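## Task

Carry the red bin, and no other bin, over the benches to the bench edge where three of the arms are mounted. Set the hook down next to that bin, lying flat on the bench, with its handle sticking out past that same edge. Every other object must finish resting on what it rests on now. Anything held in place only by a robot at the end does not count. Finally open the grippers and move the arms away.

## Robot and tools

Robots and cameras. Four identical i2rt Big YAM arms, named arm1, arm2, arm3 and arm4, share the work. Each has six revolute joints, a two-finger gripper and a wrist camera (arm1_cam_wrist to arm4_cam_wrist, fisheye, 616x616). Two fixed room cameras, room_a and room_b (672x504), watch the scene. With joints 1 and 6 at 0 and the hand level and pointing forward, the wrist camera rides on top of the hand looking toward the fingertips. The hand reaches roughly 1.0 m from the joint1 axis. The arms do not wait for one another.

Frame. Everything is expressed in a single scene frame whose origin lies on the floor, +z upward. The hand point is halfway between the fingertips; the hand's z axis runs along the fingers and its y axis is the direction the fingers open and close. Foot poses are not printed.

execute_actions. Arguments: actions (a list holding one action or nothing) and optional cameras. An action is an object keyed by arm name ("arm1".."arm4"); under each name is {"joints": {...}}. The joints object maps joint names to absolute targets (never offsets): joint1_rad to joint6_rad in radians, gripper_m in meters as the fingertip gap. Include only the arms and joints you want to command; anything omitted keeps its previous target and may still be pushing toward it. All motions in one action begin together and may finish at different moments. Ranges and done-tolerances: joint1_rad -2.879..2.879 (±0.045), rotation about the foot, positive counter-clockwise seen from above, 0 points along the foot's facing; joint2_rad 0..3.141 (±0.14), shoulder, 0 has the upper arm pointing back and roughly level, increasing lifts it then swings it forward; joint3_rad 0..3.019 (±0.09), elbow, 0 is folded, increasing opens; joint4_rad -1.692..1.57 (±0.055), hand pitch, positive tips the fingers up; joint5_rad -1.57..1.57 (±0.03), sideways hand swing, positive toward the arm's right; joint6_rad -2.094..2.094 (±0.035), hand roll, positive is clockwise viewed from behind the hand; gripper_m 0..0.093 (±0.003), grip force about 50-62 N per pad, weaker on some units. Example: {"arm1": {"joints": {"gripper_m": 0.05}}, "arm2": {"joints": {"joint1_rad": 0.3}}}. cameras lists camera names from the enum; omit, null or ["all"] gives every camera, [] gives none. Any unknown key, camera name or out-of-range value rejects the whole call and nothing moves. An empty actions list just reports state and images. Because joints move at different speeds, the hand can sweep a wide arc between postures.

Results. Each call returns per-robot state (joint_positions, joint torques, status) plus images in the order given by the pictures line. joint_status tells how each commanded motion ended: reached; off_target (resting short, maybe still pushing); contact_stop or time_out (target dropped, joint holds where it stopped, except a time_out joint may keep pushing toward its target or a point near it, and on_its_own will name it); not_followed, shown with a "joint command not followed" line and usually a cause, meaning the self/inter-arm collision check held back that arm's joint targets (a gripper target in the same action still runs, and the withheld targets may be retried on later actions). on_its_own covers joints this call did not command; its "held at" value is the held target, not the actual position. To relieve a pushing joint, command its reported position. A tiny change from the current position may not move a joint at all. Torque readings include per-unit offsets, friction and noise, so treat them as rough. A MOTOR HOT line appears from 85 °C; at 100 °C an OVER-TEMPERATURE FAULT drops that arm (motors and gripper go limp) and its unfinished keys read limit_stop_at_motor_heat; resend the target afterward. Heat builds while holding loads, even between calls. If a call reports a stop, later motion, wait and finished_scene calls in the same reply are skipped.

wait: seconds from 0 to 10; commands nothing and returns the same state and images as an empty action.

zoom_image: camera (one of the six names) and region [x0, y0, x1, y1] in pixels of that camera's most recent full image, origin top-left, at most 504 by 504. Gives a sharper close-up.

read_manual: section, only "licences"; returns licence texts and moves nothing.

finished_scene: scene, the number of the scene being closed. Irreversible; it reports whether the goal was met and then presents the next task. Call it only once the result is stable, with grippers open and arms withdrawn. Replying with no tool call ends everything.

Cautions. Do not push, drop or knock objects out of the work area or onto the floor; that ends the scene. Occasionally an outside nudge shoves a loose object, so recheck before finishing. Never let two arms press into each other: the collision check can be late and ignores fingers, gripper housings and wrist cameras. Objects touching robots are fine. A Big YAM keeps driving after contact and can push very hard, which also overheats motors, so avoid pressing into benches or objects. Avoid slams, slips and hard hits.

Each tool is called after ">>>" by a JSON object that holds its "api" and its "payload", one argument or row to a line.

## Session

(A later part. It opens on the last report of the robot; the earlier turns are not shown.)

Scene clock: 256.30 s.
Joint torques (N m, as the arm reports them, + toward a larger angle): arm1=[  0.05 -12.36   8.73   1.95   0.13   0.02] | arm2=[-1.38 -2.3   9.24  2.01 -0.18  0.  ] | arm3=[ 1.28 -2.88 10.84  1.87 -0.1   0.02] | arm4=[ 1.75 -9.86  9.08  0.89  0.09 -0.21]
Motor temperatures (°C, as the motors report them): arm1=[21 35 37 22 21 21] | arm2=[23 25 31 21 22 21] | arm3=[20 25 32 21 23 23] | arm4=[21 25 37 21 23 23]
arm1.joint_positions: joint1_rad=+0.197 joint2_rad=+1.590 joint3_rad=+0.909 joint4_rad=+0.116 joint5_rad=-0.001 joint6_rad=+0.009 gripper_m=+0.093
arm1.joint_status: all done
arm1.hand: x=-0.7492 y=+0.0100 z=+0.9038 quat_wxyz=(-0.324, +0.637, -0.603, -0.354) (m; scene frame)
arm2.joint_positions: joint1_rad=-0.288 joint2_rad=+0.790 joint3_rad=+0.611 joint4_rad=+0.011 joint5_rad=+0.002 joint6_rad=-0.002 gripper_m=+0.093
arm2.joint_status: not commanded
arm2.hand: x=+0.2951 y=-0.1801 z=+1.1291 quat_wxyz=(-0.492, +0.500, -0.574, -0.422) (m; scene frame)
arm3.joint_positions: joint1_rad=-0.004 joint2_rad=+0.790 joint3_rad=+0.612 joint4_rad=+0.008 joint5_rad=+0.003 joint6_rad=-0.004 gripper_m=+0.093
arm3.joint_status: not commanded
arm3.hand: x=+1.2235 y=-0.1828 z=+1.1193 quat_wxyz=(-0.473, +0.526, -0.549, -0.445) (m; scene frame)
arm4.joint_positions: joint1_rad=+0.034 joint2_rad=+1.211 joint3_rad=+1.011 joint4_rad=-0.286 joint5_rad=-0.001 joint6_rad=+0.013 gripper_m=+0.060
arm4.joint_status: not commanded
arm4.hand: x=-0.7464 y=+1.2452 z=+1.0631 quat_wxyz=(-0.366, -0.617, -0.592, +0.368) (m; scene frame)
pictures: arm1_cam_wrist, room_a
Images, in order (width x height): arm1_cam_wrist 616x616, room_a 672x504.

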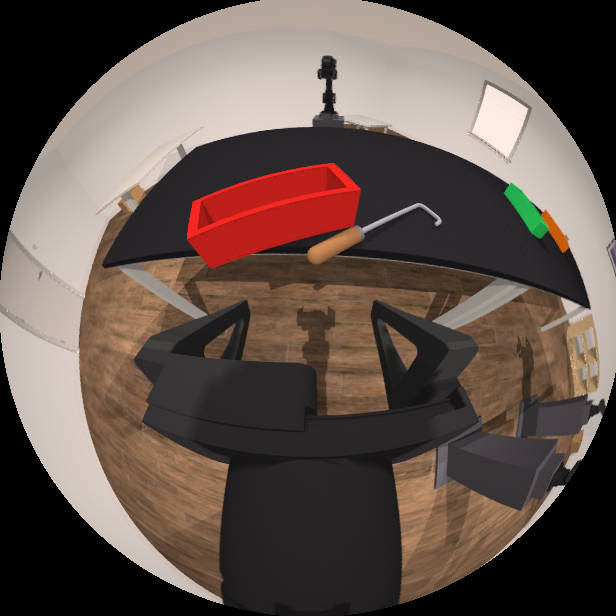

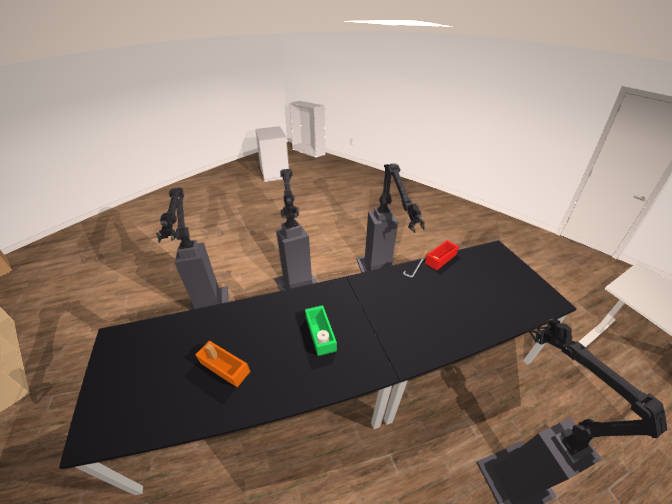

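>>> {"api": "execute_actions", "payload": {
  "actions": [
    {"arm1":{"joints":{"joint1_rad":0.484,"joint5_rad":1.28,"joint4_rad":0.96,"gripper_m":0.07}}}
  ],
  "cameras": []
}}

>>> {"api": "execute_actions", "payload": {
  "actions": [
    {"arm1":{"joints":{"joint2_rad":2.39,"joint3_rad":1.48}}}
  ],
  "cameras": ["arm1_cam_wrist"]
}}

Scene clock: 268.47 s.
Joint torques (N m, as the arm reports them, + toward a larger angle): arm1=[ -0.93 -11.5    8.18   3.02   0.02   0.  ] | arm2=[-1.27 -1.74  9.22  1.88 -0.18 -0.02] | arm3=[ 1.17 -2.33 10.8   1.79 -0.09  0.01] | arm4=[ 1.75 -9.84  9.09  0.88  0.09 -0.21]
Motor temperatures (°C, as the motors report them): arm1=[21 33 36 22 21 21] | arm2=[23 25 31 21 22 21] | arm3=[20 25 33 21 23 23] | arm4=[21 25 37 21 23 23]
arm1.joint_positions: joint1_rad=+0.489 joint2_rad=+1.590 joint3_rad=+0.909 joint4_rad=+0.938 joint5_rad=+1.277 joint6_rad=+0.008 gripper_m=+0.070
arm1.joint_status: all done
arm1.hand: x=-0.7342 y=-0.0504 z=+1.0670 quat_wxyz=(-0.657, +0.132, -0.671, -0.317) (m; scene frame)
arm2.joint_positions: joint1_rad=-0.288 joint2_rad=+0.790 joint3_rad=+0.611 joint4_rad=+0.011 joint5_rad=+0.002 joint6_rad=-0.002 gripper_m=+0.093
arm2.joint_status: not commanded
arm2.hand: x=+0.2951 y=-0.1801 z=+1.1291 quat_wxyz=(-0.492, +0.500, -0.574, -0.422) (m; scene frame)
arm3.joint_positions: joint1_rad=-0.004 joint2_rad=+0.790 joint3_rad=+0.612 joint4_rad=+0.008 joint5_rad=+0.003 joint6_rad=-0.004 gripper_m=+0.093
arm3.joint_status: not commanded
arm3.hand: x=+1.2235 y=-0.1828 z=+1.1193 quat_wxyz=(-0.473, +0.526, -0.549, -0.445) (m; scene frame)
arm4.joint_positions: joint1_rad=+0.034 joint2_rad=+1.211 joint3_rad=+1.011 joint4_rad=-0.286 joint5_rad=-0.001 joint6_rad=+0.013 gripper_m=+0.060
arm4.joint_status: not commanded
arm4.hand: x=-0.7464 y=+1.2452 z=+1.0631 quat_wxyz=(-0.366, -0.617, -0.592, +0.368) (m; scene frame)
pictures: none
No camera images: the call's "cameras" was empty. Leave "cameras" out to get every camera's image.

Scene clock: 270.03 s.
Joint torques (N m, as the arm reports them, + toward a larger angle): arm1=[ -0.84 -20.67  10.59   2.99   0.14   0.03] | arm2=[-1.38 -1.74  9.21  1.84 -0.19  0.  ] | arm3=[ 1.33 -2.4  10.87  1.87 -0.1   0.  ] | arm4=[ 1.76 -9.85  9.09  0.89  0.09 -0.21]
Motor temperatures (°C, as the motors report them): arm1=[21 33 36 22 21 21] | arm2=[23 25 31 21 22 21] | arm3=[20 25 33 21 23 23] | arm4=[21 25 37 21 23 23]
arm1.joint_positions: joint1_rad=+0.489 joint2_rad=+2.400 joint3_rad=+1.442 joint4_rad=+0.943 joint5_rad=+1.279 joint6_rad=+0.008 gripper_m=+0.070
arm1.joint_status: all done
arm1.hand: x=-0.7980 y=+0.1131 z=+0.7890 quat_wxyz=(-0.666, +0.230, -0.674, -0.222) (m; scene frame)
arm2.joint_positions: joint1_rad=-0.288 joint2_rad=+0.790 joint3_rad=+0.611 joint4_rad=+0.011 joint5_rad=+0.002 joint6_rad=-0.002 gripper_m=+0.093
arm2.joint_status: not commanded
arm2.hand: x=+0.2951 y=-0.1801 z=+1.1291 quat_wxyz=(-0.492, +0.500, -0.574, -0.422) (m; scene frame)
arm3.joint_positions: joint1_rad=-0.004 joint2_rad=+0.790 joint3_rad=+0.612 joint4_rad=+0.008 joint5_rad=+0.003 joint6_rad=-0.004 gripper_m=+0.093
arm3.joint_status: not commanded
arm3.hand: x=+1.2235 y=-0.1828 z=+1.1193 quat_wxyz=(-0.473, +0.526, -0.549, -0.445) (m; scene frame)
arm4.joint_positions: joint1_rad=+0.034 joint2_rad=+1.211 joint3_rad=+1.011 joint4_rad=-0.286 joint5_rad=-0.001 joint6_rad=+0.013 gripper_m=+0.060
arm4.joint_status: not commanded
arm4.hand: x=-0.7464 y=+1.2452 z=+1.0631 quat_wxyz=(-0.366, -0.617, -0.592, +0.368) (m; scene frame)
pictures: arm1_cam_wrist
Images, in order (width x height): arm1_cam_wrist 616x616.

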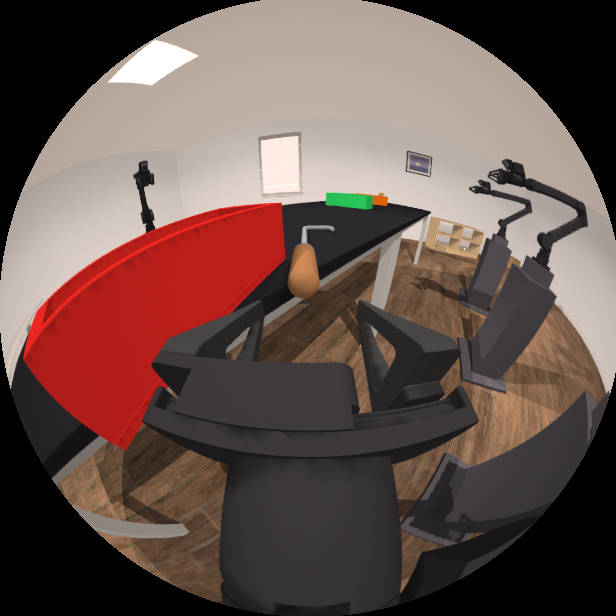

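>>> {"api": "execute_actions", "payload": {
  "actions": [
    {"arm1":{"joints":{"joint1_rad":0.355,"joint2_rad":2.46,"joint3_rad":1.62,"joint4_rad":0.87,"joint5_rad":1.14,"gripper_m":0.06}}}
  ],
  "cameras": ["arm1_cam_wrist"]
}}

>>> {"api": "execute_actions", "payload": {
  "actions": [
    {"arm1":{"joints":{"gripper_m":0}}}
  ],
  "cameras": ["arm1_cam_wrist"]
}}

Scene clock: 275.27 s.
Joint torques (N m, as the arm reports them, + toward a larger angle): arm1=[ -0.2  -19.22  11.3    1.63  -0.03   0.02] | arm2=[-1.56 -1.79  9.22  1.93 -0.2   0.  ] | arm3=[ 0.99 -2.89 10.84  1.78 -0.11  0.01] | arm4=[ 1.73 -9.85  9.08  0.88  0.09 -0.21]
Motor temperatures (°C, as the motors report them): arm1=[21 34 37 22 21 21] | arm2=[23 25 31 21 22 21] | arm3=[20 25 33 21 23 23] | arm4=[21 25 37 21 23 23]
arm1.joint_positions: joint1_rad=+0.351 joint2_rad=+2.425 joint3_rad=+1.585 joint4_rad=+0.887 joint5_rad=+1.143 joint6_rad=+0.008 gripper_m=+0.060
arm1.joint_status: all done
arm1.hand: x=-0.7215 y=+0.1778 z=+0.8167 quat_wxyz=(-0.668, +0.208, -0.672, -0.243) (m; scene frame)
arm2.joint_positions: joint1_rad=-0.288 joint2_rad=+0.790 joint3_rad=+0.611 joint4_rad=+0.011 joint5_rad=+0.002 joint6_rad=-0.002 gripper_m=+0.093
arm2.joint_status: not commanded
arm2.hand: x=+0.2951 y=-0.1801 z=+1.1291 quat_wxyz=(-0.492, +0.500, -0.574, -0.422) (m; scene frame)
arm3.joint_positions: joint1_rad=-0.004 joint2_rad=+0.790 joint3_rad=+0.612 joint4_rad=+0.008 joint5_rad=+0.003 joint6_rad=-0.004 gripper_m=+0.093
arm3.joint_status: not commanded
arm3.hand: x=+1.2235 y=-0.1828 z=+1.1193 quat_wxyz=(-0.473, +0.526, -0.549, -0.445) (m; scene frame)
arm4.joint_positions: joint1_rad=+0.034 joint2_rad=+1.211 joint3_rad=+1.011 joint4_rad=-0.286 joint5_rad=-0.001 joint6_rad=+0.013 gripper_m=+0.060
arm4.joint_status: not commanded
arm4.hand: x=-0.7464 y=+1.2452 z=+1.0631 quat_wxyz=(-0.366, -0.617, -0.592, +0.368) (m; scene frame)
pictures: arm1_cam_wrist
Images, in order (width x height): arm1_cam_wrist 616x616.

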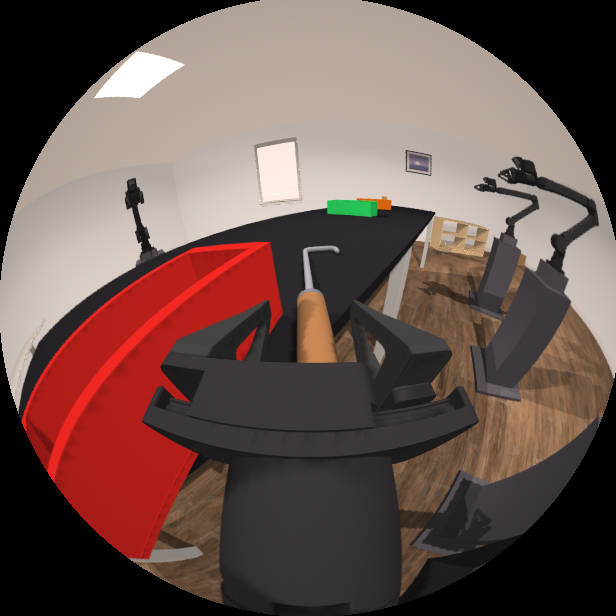

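Scene clock: 275.90 s.
Joint torques (N m, as the arm reports them, + toward a larger angle): arm1=[ -0.15 -19.01  11.23   1.62  -0.04   0.02] | arm2=[-1.44 -1.91  9.12  1.91 -0.21  0.  ] | arm3=[ 0.91 -2.51 10.97  1.82 -0.11  0.03] | arm4=[ 1.77 -9.88  9.09  0.89  0.09 -0.21]
Motor temperatures (°C, as the motors report them): arm1=[21 34 37 22 21 21] | arm2=[23 25 31 21 22 21] | arm3=[20 25 33 21 23 23] | arm4=[21 25 37 21 23 23]
arm1.joint_positions: joint1_rad=+0.351 joint2_rad=+2.425 joint3_rad=+1.585 joint4_rad=+0.887 joint5_rad=+1.143 joint6_rad=+0.008 gripper_m=+0.001
arm1.joint_status: all done
arm1.hand: x=-0.7215 y=+0.1778 z=+0.8167 quat_wxyz=(-0.668, +0.208, -0.672, -0.243) (m; scene frame)
arm2.joint_positions: joint1_rad=-0.288 joint2_rad=+0.790 joint3_rad=+0.611 joint4_rad=+0.011 joint5_rad=+0.002 joint6_rad=-0.002 gripper_m=+0.093
arm2.joint_status: not commanded
arm2.hand: x=+0.2951 y=-0.1801 z=+1.1291 quat_wxyz=(-0.492, +0.500, -0.574, -0.422) (m; scene frame)
arm3.joint_positions: joint1_rad=-0.004 joint2_rad=+0.790 joint3_rad=+0.612 joint4_rad=+0.008 joint5_rad=+0.003 joint6_rad=-0.004 gripper_m=+0.093
arm3.joint_status: not commanded
arm3.hand: x=+1.2235 y=-0.1828 z=+1.1193 quat_wxyz=(-0.473, +0.526, -0.549, -0.445) (m; scene frame)
arm4.joint_positions: joint1_rad=+0.034 joint2_rad=+1.211 joint3_rad=+1.011 joint4_rad=-0.286 joint5_rad=-0.001 joint6_rad=+0.013 gripper_m=+0.060
arm4.joint_status: not commanded
arm4.hand: x=-0.7464 y=+1.2452 z=+1.0631 quat_wxyz=(-0.366, -0.617, -0.592, +0.368) (m; scene frame)
pictures: arm1_cam_wrist
Images, in order (width x height): arm1_cam_wrist 616x616.

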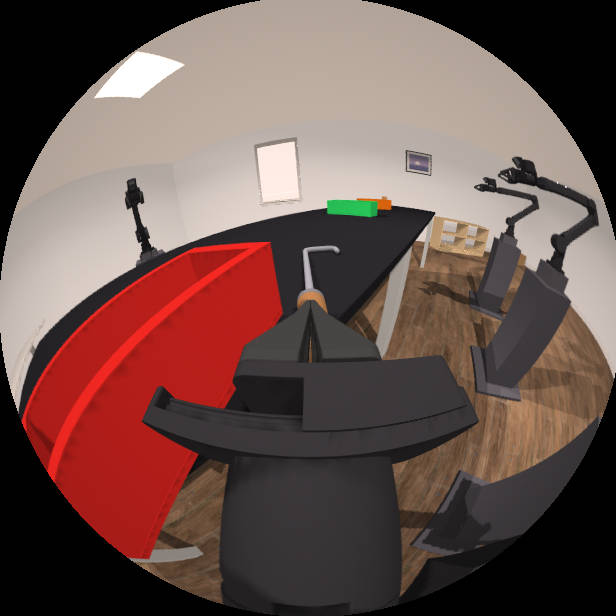

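>>> {"api": "execute_actions", "payload": {
  "actions": [
    {"arm1":{"joints":{"gripper_m":0.055}}}
  ],
  "cameras": []
}}

>>> {"api": "execute_actions", "payload": {
  "actions": [
    {"arm1":{"joints":{"joint2_rad":2.495}}}
  ],
  "cameras": []
}}

>>> {"api": "execute_actions", "payload": {
  "actions": [
    {"arm1":{"joints":{"gripper_m":0}}}
  ],
  "cameras": ["arm1_cam_wrist"]
}}

Scene clock: 282.03 s.
Joint torques (N m, as the arm reports them, + toward a larger angle): arm1=[ -0.12 -18.71  11.23   1.63  -0.03   0.02] | arm2=[-1.39 -1.76  9.13  1.78 -0.22  0.  ] | arm3=[ 1.17 -2.86 10.78  1.94 -0.11  0.  ] | arm4=[ 1.74 -9.85  9.09  0.89  0.09 -0.21]
Motor temperatures (°C, as the motors report them): arm1=[21 34 37 22 21 21] | arm2=[23 25 31 21 22 21] | arm3=[20 25 33 21 23 23] | arm4=[21 25 37 21 23 23]
arm1.joint_positions: joint1_rad=+0.351 joint2_rad=+2.425 joint3_rad=+1.585 joint4_rad=+0.887 joint5_rad=+1.143 joint6_rad=+0.008 gripper_m=+0.055
arm1.joint_status: all done
arm1.hand: x=-0.7215 y=+0.1778 z=+0.8167 quat_wxyz=(-0.668, +0.208, -0.672, -0.243) (m; scene frame)
arm2.joint_positions: joint1_rad=-0.288 joint2_rad=+0.790 joint3_rad=+0.611 joint4_rad=+0.011 joint5_rad=+0.002 joint6_rad=-0.002 gripper_m=+0.093
arm2.joint_status: not commanded
arm2.hand: x=+0.2951 y=-0.1801 z=+1.1291 quat_wxyz=(-0.492, +0.500, -0.574, -0.422) (m; scene frame)
arm3.joint_positions: joint1_rad=-0.004 joint2_rad=+0.790 joint3_rad=+0.612 joint4_rad=+0.008 joint5_rad=+0.003 joint6_rad=-0.004 gripper_m=+0.093
arm3.joint_status: not commanded
arm3.hand: x=+1.2235 y=-0.1828 z=+1.1193 quat_wxyz=(-0.473, +0.526, -0.549, -0.445) (m; scene frame)
arm4.joint_positions: joint1_rad=+0.034 joint2_rad=+1.211 joint3_rad=+1.011 joint4_rad=-0.286 joint5_rad=-0.001 joint6_rad=+0.013 gripper_m=+0.060
arm4.joint_status: not commanded
arm4.hand: x=-0.7464 y=+1.2452 z=+1.0631 quat_wxyz=(-0.366, -0.617, -0.592, +0.368) (m; scene frame)
pictures: none
No camera images: the call's "cameras" was empty. Leave "cameras" out to get every camera's image.

Scene clock: 282.80 s.
Joint torques (N m, as the arm reports them, + toward a larger angle): arm1=[ -0.08 -19.46  10.81   1.64   0.     0.03] | arm2=[-1.35 -2.11  9.14  1.96 -0.23 -0.03] | arm3=[ 1.06 -2.43 10.92  1.87 -0.09  0.  ] | arm4=[ 1.75 -9.87  9.09  0.88  0.09 -0.21]
Motor temperatures (°C, as the motors report them): arm1=[21 34 37 22 21 21] | arm2=[23 25 31 21 22 21] | arm3=[20 25 33 21 23 23] | arm4=[21 25 37 21 23 23]
arm1.joint_positions: joint1_rad=+0.351 joint2_rad=+2.467 joint3_rad=+1.585 joint4_rad=+0.887 joint5_rad=+1.143 joint6_rad=+0.008 gripper_m=+0.055
arm1.joint_status: all done
arm1.hand: x=-0.7208 y=+0.1736 z=+0.7862 quat_wxyz=(-0.667, +0.222, -0.674, -0.229) (m; scene frame)
arm2.joint_positions: joint1_rad=-0.288 joint2_rad=+0.790 joint3_rad=+0.611 joint4_rad=+0.011 joint5_rad=+0.002 joint6_rad=-0.002 gripper_m=+0.093
arm2.joint_status: not commanded
arm2.hand: x=+0.2951 y=-0.1801 z=+1.1291 quat_wxyz=(-0.492, +0.500, -0.574, -0.422) (m; scene frame)
arm3.joint_positions: joint1_rad=-0.004 joint2_rad=+0.790 joint3_rad=+0.612 joint4_rad=+0.008 joint5_rad=+0.003 joint6_rad=-0.004 gripper_m=+0.093
arm3.joint_status: not commanded
arm3.hand: x=+1.2235 y=-0.1828 z=+1.1193 quat_wxyz=(-0.473, +0.526, -0.549, -0.445) (m; scene frame)
arm4.joint_positions: joint1_rad=+0.034 joint2_rad=+1.211 joint3_rad=+1.011 joint4_rad=-0.286 joint5_rad=-0.001 joint6_rad=+0.013 gripper_m=+0.060
arm4.joint_status: not commanded
arm4.hand: x=-0.7464 y=+1.2452 z=+1.0631 quat_wxyz=(-0.366, -0.617, -0.592, +0.368) (m; scene frame)
pictures: none
No camera images: the call's "cameras" was empty. Leave "cameras" out to get every camera's image.

Scene clock: 283.40 s.
Joint torques (N m, as the arm reports them, + toward a larger angle): arm1=[ -0.14 -18.99  10.87   1.56   0.16   0.03] | arm2=[-1.66 -1.63  9.17  1.96 -0.2  -0.01] | arm3=[ 1.16 -2.84 10.9   1.78 -0.09  0.  ] | arm4=[ 1.75 -9.85  9.09  0.89  0.09 -0.21]
Motor temperatures (°C, as the motors report them): arm1=[21 34 37 22 21 21] | arm2=[23 25 31 21 22 21] | arm3=[20 25 33 21 23 23] | arm4=[21 25 38 21 23 23]
arm1.joint_positions: joint1_rad=+0.351 joint2_rad=+2.467 joint3_rad=+1.585 joint4_rad=+0.886 joint5_rad=+1.138 joint6_rad=+0.007 gripper_m=+0.032
arm1.joint_status: gripper_m off_target (ended at +0.032, target +0.000)
arm1.hand: x=-0.7212 y=+0.1742 z=+0.7861 quat_wxyz=(-0.666, +0.224, -0.673, -0.230) (m; scene frame)
arm2.joint_positions: joint1_rad=-0.288 joint2_rad=+0.790 joint3_rad=+0.611 joint4_rad=+0.011 joint5_rad=+0.002 joint6_rad=-0.002 gripper_m=+0.093
arm2.joint_status: not commanded
arm2.hand: x=+0.2951 y=-0.1801 z=+1.1291 quat_wxyz=(-0.492, +0.500, -0.574, -0.422) (m; scene frame)
arm3.joint_positions: joint1_rad=-0.004 joint2_rad=+0.790 joint3_rad=+0.612 joint4_rad=+0.008 joint5_rad=+0.003 joint6_rad=-0.004 gripper_m=+0.093
arm3.joint_status: not commanded
arm3.hand: x=+1.2235 y=-0.1828 z=+1.1193 quat_wxyz=(-0.473, +0.526, -0.549, -0.445) (m; scene frame)
arm4.joint_positions: joint1_rad=+0.034 joint2_rad=+1.211 joint3_rad=+1.011 joint4_rad=-0.286 joint5_rad=-0.001 joint6_rad=+0.013 gripper_m=+0.060
arm4.joint_status: not commanded
arm4.hand: x=-0.7464 y=+1.2452 z=+1.0631 quat_wxyz=(-0.366, -0.617, -0.592, +0.368) (m; scene frame)
pictures: arm1_cam_wrist
Images, in order (width x height): arm1_cam_wrist 616x616.

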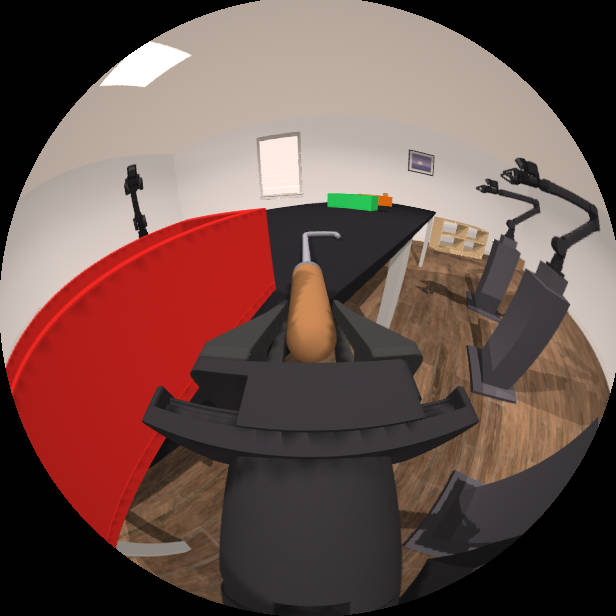

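>>> {"api": "execute_actions", "payload": {
  "actions": [
    {"arm1":{"joints":{"joint1_rad":-0.14,"joint2_rad":2.26,"joint3_rad":1.27,"joint4_rad":1.04,"joint5_rad":0.6}}}
  ],
  "cameras": []
}}

>>> {"api": "execute_actions", "payload": {
  "actions": [
    {"arm1":{"joints":{"joint5_rad":-0.26}}}
  ],
  "cameras": ["arm1_cam_wrist"]
}}

Scene clock: 295.97 s.
Joint torques (N m, as the arm reports them, + toward a larger angle): arm1=[ -1.38 -21.28   7.03   4.22   0.24   0.06] | arm2=[-1.2  -1.83  9.06  1.97 -0.23  0.  ] | arm3=[ 0.95 -2.68 10.84  1.86 -0.11  0.02] | arm4=[ 1.76 -9.85  9.09  0.89  0.09 -0.21]
Motor temperatures (°C, as the motors report them): arm1=[21 35 37 22 21 21] | arm2=[23 25 32 21 22 21] | arm3=[20 25 33 21 23 23] | arm4=[21 25 38 21 23 23]
arm1.joint_positions: joint1_rad=-0.128 joint2_rad=+2.290 joint3_rad=+1.268 joint4_rad=+1.002 joint5_rad=+0.596 joint6_rad=+0.005 gripper_m=+0.032
arm1.joint_status: all done
arm1.hand: x=-0.4277 y=+0.0982 z=+0.8057 quat_wxyz=(-0.655, +0.253, -0.670, -0.243) (m; scene frame)
arm2.joint_positions: joint1_rad=-0.288 joint2_rad=+0.790 joint3_rad=+0.611 joint4_rad=+0.011 joint5_rad=+0.002 joint6_rad=-0.002 gripper_m=+0.093
arm2.joint_status: not commanded
arm2.hand: x=+0.2951 y=-0.1801 z=+1.1291 quat_wxyz=(-0.492, +0.500, -0.574, -0.422) (m; scene frame)
arm3.joint_positions: joint1_rad=-0.004 joint2_rad=+0.790 joint3_rad=+0.612 joint4_rad=+0.008 joint5_rad=+0.003 joint6_rad=-0.004 gripper_m=+0.093
arm3.joint_status: not commanded
arm3.hand: x=+1.2235 y=-0.1828 z=+1.1193 quat_wxyz=(-0.473, +0.526, -0.549, -0.445) (m; scene frame)
arm4.joint_positions: joint1_rad=+0.034 joint2_rad=+1.211 joint3_rad=+1.011 joint4_rad=-0.286 joint5_rad=-0.001 joint6_rad=+0.013 gripper_m=+0.060
arm4.joint_status: not commanded
arm4.hand: x=-0.7464 y=+1.2452 z=+1.0631 quat_wxyz=(-0.366, -0.617, -0.592, +0.368) (m; scene frame)
pictures: none
No camera images: the call's "cameras" was empty. Leave "cameras" out to get every camera's image.

Scene clock: 297.33 s.
Joint torques (N m, as the arm reports them, + toward a larger angle): arm1=[ -0.4  -21.47   7.12   4.32  -0.06   0.09] | arm2=[-1.43 -1.75  9.12  1.98 -0.21 -0.01] | arm3=[ 1.27 -2.91 10.91  1.75 -0.11 -0.01] | arm4=[ 1.75 -9.85  9.09  0.89  0.09 -0.21]
Motor temperatures (°C, as the motors report them): arm1=[21 35 37 22 21 21] | arm2=[23 25 32 21 22 21] | arm3=[20 25 33 21 23 23] | arm4=[21 25 38 21 23 23]
arm1.joint_positions: joint1_rad=-0.142 joint2_rad=+2.290 joint3_rad=+1.268 joint4_rad=+1.002 joint5_rad=-0.257 joint6_rad=+0.003 gripper_m=+0.031
arm1.joint_status: all done
arm1.hand: x=-0.5466 y=+0.1549 z=+0.8057 quat_wxyz=(-0.494, +0.499, -0.513, -0.494) (m; scene frame)
arm2.joint_positions: joint1_rad=-0.288 joint2_rad=+0.790 joint3_rad=+0.611 joint4_rad=+0.011 joint5_rad=+0.002 joint6_rad=-0.002 gripper_m=+0.093
arm2.joint_status: not commanded
arm2.hand: x=+0.2951 y=-0.1801 z=+1.1291 quat_wxyz=(-0.492, +0.500, -0.574, -0.422) (m; scene frame)
arm3.joint_positions: joint1_rad=-0.004 joint2_rad=+0.790 joint3_rad=+0.612 joint4_rad=+0.008 joint5_rad=+0.003 joint6_rad=-0.004 gripper_m=+0.093
arm3.joint_status: not commanded
arm3.hand: x=+1.2235 y=-0.1828 z=+1.1193 quat_wxyz=(-0.473, +0.526, -0.549, -0.445) (m; scene frame)
arm4.joint_positions: joint1_rad=+0.034 joint2_rad=+1.211 joint3_rad=+1.011 joint4_rad=-0.286 joint5_rad=-0.001 joint6_rad=+0.013 gripper_m=+0.060
arm4.joint_status: not commanded
arm4.hand: x=-0.7464 y=+1.2452 z=+1.0631 quat_wxyz=(-0.366, -0.617, -0.592, +0.368) (m; scene frame)
pictures: arm1_cam_wrist
Images, in order (width x height): arm1_cam_wrist 616x616.

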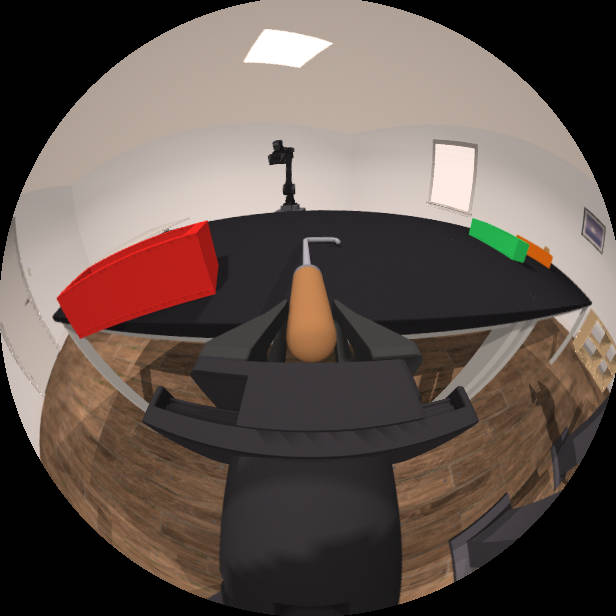

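>>> {"api": "execute_actions", "payload": {
  "actions": [
    {"arm1":{"joints":{"joint4_rad":0.91}}}
  ],
  "cameras": []
}}

>>> {"api": "execute_actions", "payload": {
  "actions": [
    {"arm1":{"joints":{"gripper_m":0.093}}}
  ],
  "cameras": []
}}

>>> {"api": "execute_actions", "payload": {
  "actions": [
    {"arm1":{"joints":{"joint2_rad":1.95,"joint3_rad":0.976,"joint4_rad":1.18}}}
  ],
  "cameras": []
}}

>>> {"api": "execute_actions", "payload": {
  "actions": [
    {"arm1":{"joints":{"joint1_rad":0.38,"joint2_rad":2.15,"joint5_rad":0,"gripper_m":0}}}
  ],
  "cameras": ["arm1_cam_wrist"]
}}

>>> {"api": "execute_actions", "payload": {
  "actions": [
    {"arm1":{"joints":{"joint2_rad":2.35,"joint3_rad":1.44,"joint4_rad":0.91}}}
  ],
  "cameras": []
}}

>>> {"api": "execute_actions", "payload": {
  "actions": [
    {"arm1":{"joints":{"joint2_rad":1.5,"joint3_rad":0.8,"joint4_rad":0.2}}}
  ],
  "cameras": ["arm1_cam_wrist"]
}}

Scene clock: 307.93 s.
Joint torques (N m, as the arm reports them, + toward a larger angle): arm1=[ -0.34 -21.35   7.16   1.8    0.16   0.1 ] | arm2=[-1.77 -2.16  9.22  1.91 -0.21  0.  ] | arm3=[ 0.9  -2.53 10.91  1.79 -0.11  0.02] | arm4=[ 1.72 -9.86  9.09  0.88  0.09 -0.21]
Motor temperatures (°C, as the motors report them): arm1=[21 36 36 22 21 21] | arm2=[23 25 32 21 22 21] | arm3=[20 25 33 21 23 23] | arm4=[21 25 38 21 23 23]
arm1.joint_positions: joint1_rad=-0.142 joint2_rad=+2.289 joint3_rad=+1.268 joint4_rad=+0.931 joint5_rad=-0.262 joint6_rad=+0.001 gripper_m=+0.031
arm1.joint_status: all done
arm1.hand: x=-0.5479 y=+0.1541 z=+0.7895 quat_wxyz=(-0.471, +0.512, -0.533, -0.482) (m; scene frame)
arm2.joint_positions: joint1_rad=-0.288 joint2_rad=+0.790 joint3_rad=+0.611 joint4_rad=+0.011 joint5_rad=+0.002 joint6_rad=-0.002 gripper_m=+0.093
arm2.joint_status: not commanded
arm2.hand: x=+0.2951 y=-0.1801 z=+1.1291 quat_wxyz=(-0.492, +0.500, -0.574, -0.422) (m; scene frame)
arm3.joint_positions: joint1_rad=-0.004 joint2_rad=+0.790 joint3_rad=+0.612 joint4_rad=+0.008 joint5_rad=+0.003 joint6_rad=-0.004 gripper_m=+0.093
arm3.joint_status: not commanded
arm3.hand: x=+1.2235 y=-0.1828 z=+1.1193 quat_wxyz=(-0.473, +0.526, -0.549, -0.445) (m; scene frame)
arm4.joint_positions: joint1_rad=+0.034 joint2_rad=+1.211 joint3_rad=+1.011 joint4_rad=-0.286 joint5_rad=-0.001 joint6_rad=+0.013 gripper_m=+0.060
arm4.joint_status: not commanded
arm4.hand: x=-0.7464 y=+1.2452 z=+1.0631 quat_wxyz=(-0.366, -0.617, -0.592, +0.368) (m; scene frame)
pictures: none
No camera images: the call's "cameras" was empty. Leave "cameras" out to get every camera's image.

Scene clock: 308.63 s.
Joint torques (N m, as the arm reports them, + toward a larger angle): arm1=[ -0.37 -20.69   7.1    2.02   0.16   0.1 ] | arm2=[-1.5  -1.46  9.33  1.92 -0.2  -0.03] | arm3=[ 1.16 -2.69 10.84  1.95 -0.1   0.  ] | arm4=[ 1.75 -9.83  9.08  0.89  0.09 -0.21]
Motor temperatures (°C, as the motors report them): arm1=[21 36 36 22 21 21] | arm2=[23 25 32 21 22 21] | arm3=[20 25 33 21 23 23] | arm4=[21 25 38 21 23 23]
arm1.joint_positions: joint1_rad=-0.142 joint2_rad=+2.285 joint3_rad=+1.268 joint4_rad=+0.927 joint5_rad=-0.262 joint6_rad=+0.001 gripper_m=+0.093
arm1.joint_status: all done
arm1.hand: x=-0.5478 y=+0.1544 z=+0.7917 quat_wxyz=(-0.471, +0.512, -0.533, -0.482) (m; scene frame)
arm2.joint_positions: joint1_rad=-0.288 joint2_rad=+0.790 joint3_rad=+0.611 joint4_rad=+0.011 joint5_rad=+0.002 joint6_rad=-0.002 gripper_m=+0.093
arm2.joint_status: not commanded
arm2.hand: x=+0.2951 y=-0.1801 z=+1.1291 quat_wxyz=(-0.492, +0.500, -0.574, -0.422) (m; scene frame)
arm3.joint_positions: joint1_rad=-0.004 joint2_rad=+0.790 joint3_rad=+0.612 joint4_rad=+0.008 joint5_rad=+0.003 joint6_rad=-0.004 gripper_m=+0.093
arm3.joint_status: not commanded
arm3.hand: x=+1.2235 y=-0.1828 z=+1.1193 quat_wxyz=(-0.473, +0.526, -0.549, -0.445) (m; scene frame)
arm4.joint_positions: joint1_rad=+0.034 joint2_rad=+1.211 joint3_rad=+1.011 joint4_rad=-0.286 joint5_rad=-0.001 joint6_rad=+0.013 gripper_m=+0.060
arm4.joint_status: not commanded
arm4.hand: x=-0.7464 y=+1.2452 z=+1.0631 quat_wxyz=(-0.366, -0.617, -0.592, +0.368) (m; scene frame)
pictures: none
No camera images: the call's "cameras" was empty. Leave "cameras" out to get every camera's image.

Scene clock: 309.83 s.
Joint torques (N m, as the arm reports them, + toward a larger angle): arm1=[ -0.41 -14.12   6.76   3.16   0.21   0.11] | arm2=[-1.7  -2.    9.34  1.94 -0.2  -0.01] | arm3=[ 1.28 -2.81 10.84  1.92 -0.12 -0.03] | arm4=[ 1.73 -9.87  9.08  0.89  0.09 -0.21]
Motor temperatures (°C, as the motors report them): arm1=[21 36 36 22 21 21] | arm2=[23 25 32 21 22 21] | arm3=[20 25 33 21 23 23] | arm4=[21 25 38 21 23 23]
arm1.joint_positions: joint1_rad=-0.142 joint2_rad=+1.928 joint3_rad=+0.985 joint4_rad=+1.166 joint5_rad=-0.262 joint6_rad=+0.001 gripper_m=+0.093
arm1.joint_status: all done
arm1.hand: x=-0.5694 y=+0.0736 z=+0.9720 quat_wxyz=(-0.565, +0.455, -0.435, -0.534) (m; scene frame)
arm2.joint_positions: joint1_rad=-0.288 joint2_rad=+0.790 joint3_rad=+0.611 joint4_rad=+0.011 joint5_rad=+0.002 joint6_rad=-0.002 gripper_m=+0.093
arm2.joint_status: not commanded
arm2.hand: x=+0.2951 y=-0.1801 z=+1.1291 quat_wxyz=(-0.492, +0.500, -0.574, -0.422) (m; scene frame)
arm3.joint_positions: joint1_rad=-0.004 joint2_rad=+0.790 joint3_rad=+0.612 joint4_rad=+0.008 joint5_rad=+0.003 joint6_rad=-0.004 gripper_m=+0.093
arm3.joint_status: not commanded
arm3.hand: x=+1.2235 y=-0.1828 z=+1.1193 quat_wxyz=(-0.473, +0.526, -0.549, -0.445) (m; scene frame)
arm4.joint_positions: joint1_rad=+0.034 joint2_rad=+1.211 joint3_rad=+1.011 joint4_rad=-0.286 joint5_rad=-0.001 joint6_rad=+0.013 gripper_m=+0.060
arm4.joint_status: not commanded
arm4.hand: x=-0.7464 y=+1.2452 z=+1.0631 quat_wxyz=(-0.366, -0.617, -0.592, +0.368) (m; scene frame)
pictures: none
No camera images: the call's "cameras" was empty. Leave "cameras" out to get every camera's image.

Scene clock: 311.27 s.
Joint torques (N m, as the arm reports them, + toward a larger angle): arm1=[ -0.75 -17.2    5.25   3.35   0.14   0.1 ] | arm2=[-1.43 -2.13  9.17  1.95 -0.21  0.01] | arm3=[ 1.13 -2.89 10.84  1.84 -0.08  0.01] | arm4=[ 1.75 -9.85  9.09  0.88  0.09 -0.21]
Motor temperatures (°C, as the motors report them): arm1=[21 36 35 22 21 21] | arm2=[23 25 32 21 22 21] | arm3=[20 24 33 21 23 23] | arm4=[21 25 38 21 23 23]
arm1.joint_positions: joint1_rad=+0.382 joint2_rad=+2.159 joint3_rad=+0.980 joint4_rad=+1.166 joint5_rad=-0.002 joint6_rad=+0.001 gripper_m=+0.001
arm1.joint_status: all done
arm1.hand: x=-0.8795 y=+0.0681 z=+0.8198 quat_wxyz=(-0.426, +0.562, -0.439, -0.557) (m; scene frame)
arm2.joint_positions: joint1_rad=-0.288 joint2_rad=+0.790 joint3_rad=+0.611 joint4_rad=+0.011 joint5_rad=+0.002 joint6_rad=-0.002 gripper_m=+0.093
arm2.joint_status: not commanded
arm2.hand: x=+0.2951 y=-0.1801 z=+1.1291 quat_wxyz=(-0.492, +0.500, -0.574, -0.422) (m; scene frame)
arm3.joint_positions: joint1_rad=-0.004 joint2_rad=+0.790 joint3_rad=+0.612 joint4_rad=+0.008 joint5_rad=+0.003 joint6_rad=-0.004 gripper_m=+0.093
arm3.joint_status: not commanded
arm3.hand: x=+1.2235 y=-0.1828 z=+1.1193 quat_wxyz=(-0.473, +0.526, -0.549, -0.445) (m; scene frame)
arm4.joint_positions: joint1_rad=+0.034 joint2_rad=+1.211 joint3_rad=+1.011 joint4_rad=-0.286 joint5_rad=-0.001 joint6_rad=+0.013 gripper_m=+0.060
arm4.joint_status: not commanded
arm4.hand: x=-0.7464 y=+1.2452 z=+1.0631 quat_wxyz=(-0.366, -0.617, -0.592, +0.368) (m; scene frame)
pictures: arm1_cam_wrist
Images, in order (width x height): arm1_cam_wrist 616x616.

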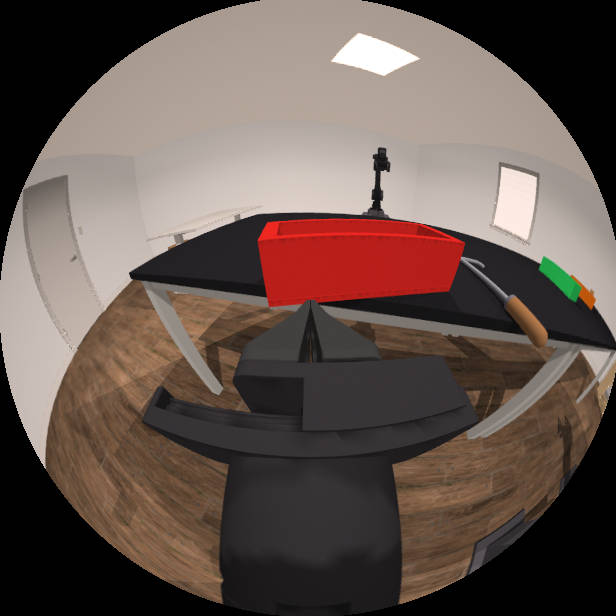

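Scene clock: 312.73 s.
Joint torques (N m, as the arm reports them, + toward a larger angle): arm1=[ -0.67 -20.68  10.15   2.21   0.16   0.1 ] | arm2=[-1.86 -1.6   9.21  1.88 -0.17  0.02] | arm3=[ 0.99 -2.47 10.94  1.86 -0.1   0.  ] | arm4=[ 1.76 -9.82  9.09  0.88  0.09 -0.21]
Motor temperatures (°C, as the motors report them): arm1=[21 36 36 22 21 21] | arm2=[23 25 32 21 22 21] | arm3=[20 24 33 21 23 23] | arm4=[21 25 38 21 23 23]
arm1.joint_positions: joint1_rad=+0.382 joint2_rad=+2.351 joint3_rad=+1.413 joint4_rad=+0.923 joint5_rad=-0.002 joint6_rad=+0.001 gripper_m=+0.001
arm1.joint_status: all done
arm1.hand: x=-0.9115 y=+0.1919 z=+0.8077 quat_wxyz=(-0.426, +0.563, -0.439, -0.556) (m; scene frame)
arm2.joint_positions: joint1_rad=-0.288 joint2_rad=+0.790 joint3_rad=+0.611 joint4_rad=+0.011 joint5_rad=+0.002 joint6_rad=-0.002 gripper_m=+0.093
arm2.joint_status: not commanded
arm2.hand: x=+0.2951 y=-0.1801 z=+1.1291 quat_wxyz=(-0.492, +0.500, -0.574, -0.422) (m; scene frame)
arm3.joint_positions: joint1_rad=-0.004 joint2_rad=+0.790 joint3_rad=+0.612 joint4_rad=+0.008 joint5_rad=+0.003 joint6_rad=-0.004 gripper_m=+0.093
arm3.joint_status: not commanded
arm3.hand: x=+1.2235 y=-0.1828 z=+1.1193 quat_wxyz=(-0.473, +0.526, -0.549, -0.445) (m; scene frame)
arm4.joint_positions: joint1_rad=+0.034 joint2_rad=+1.211 joint3_rad=+1.011 joint4_rad=-0.286 joint5_rad=-0.001 joint6_rad=+0.013 gripper_m=+0.060
arm4.joint_status: not commanded
arm4.hand: x=-0.7464 y=+1.2452 z=+1.0631 quat_wxyz=(-0.366, -0.617, -0.592, +0.368) (m; scene frame)
pictures: none
No camera images: the call's "cameras" was empty. Leave "cameras" out to get every camera's image.

Scene clock: 314.20 s.
Joint torques (N m, as the arm reports them, + toward a larger angle): arm1=[ -0.72 -11.64   8.47   1.98   0.16   0.1 ] | arm2=[-1.66 -1.64  9.25  1.89 -0.2  -0.01] | arm3=[ 1.06 -2.6  10.86  1.8  -0.09 -0.01] | arm4=[ 1.76 -9.85  9.09  0.89  0.09 -0.21]
Motor temperatures (°C, as the motors report them): arm1=[21 36 35 22 21 21] | arm2=[23 25 32 21 22 21] | arm3=[20 24 33 21 23 23] | arm4=[21 25 38 21 23 23]
arm1.joint_positions: joint1_rad=+0.382 joint2_rad=+1.503 joint3_rad=+0.811 joint4_rad=+0.217 joint5_rad=-0.002 joint6_rad=+0.001 gripper_m=+0.001
arm1.joint_status: all done
arm1.hand: x=-0.8529 y=-0.0315 z=+0.9255 quat_wxyz=(-0.314, +0.674, -0.525, -0.413) (m; scene frame)
arm2.joint_positions: joint1_rad=-0.288 joint2_rad=+0.790 joint3_rad=+0.611 joint4_rad=+0.011 joint5_rad=+0.002 joint6_rad=-0.002 gripper_m=+0.093
arm2.joint_status: not commanded
arm2.hand: x=+0.2951 y=-0.1801 z=+1.1291 quat_wxyz=(-0.492, +0.500, -0.574, -0.422) (m; scene frame)
arm3.joint_positions: joint1_rad=-0.004 joint2_rad=+0.790 joint3_rad=+0.612 joint4_rad=+0.008 joint5_rad=+0.003 joint6_rad=-0.004 gripper_m=+0.093
arm3.joint_status: not commanded
arm3.hand: x=+1.2235 y=-0.1828 z=+1.1193 quat_wxyz=(-0.473, +0.526, -0.549, -0.445) (m; scene frame)
arm4.joint_positions: joint1_rad=+0.034 joint2_rad=+1.211 joint3_rad=+1.011 joint4_rad=-0.286 joint5_rad=-0.001 joint6_rad=+0.013 gripper_m=+0.060
arm4.joint_status: not commanded
arm4.hand: x=-0.7464 y=+1.2452 z=+1.0631 quat_wxyz=(-0.366, -0.617, -0.592, +0.368) (m; scene frame)
pictures: arm1_cam_wrist
Images, in order (width x height): arm1_cam_wrist 616x616.

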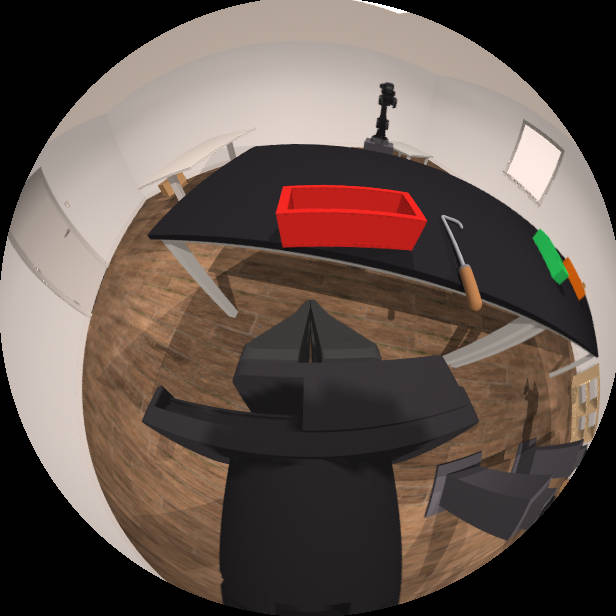

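>>> {"api": "finished_scene", "payload": {
  "scene": 1
}}

The scene is finished: the task was done.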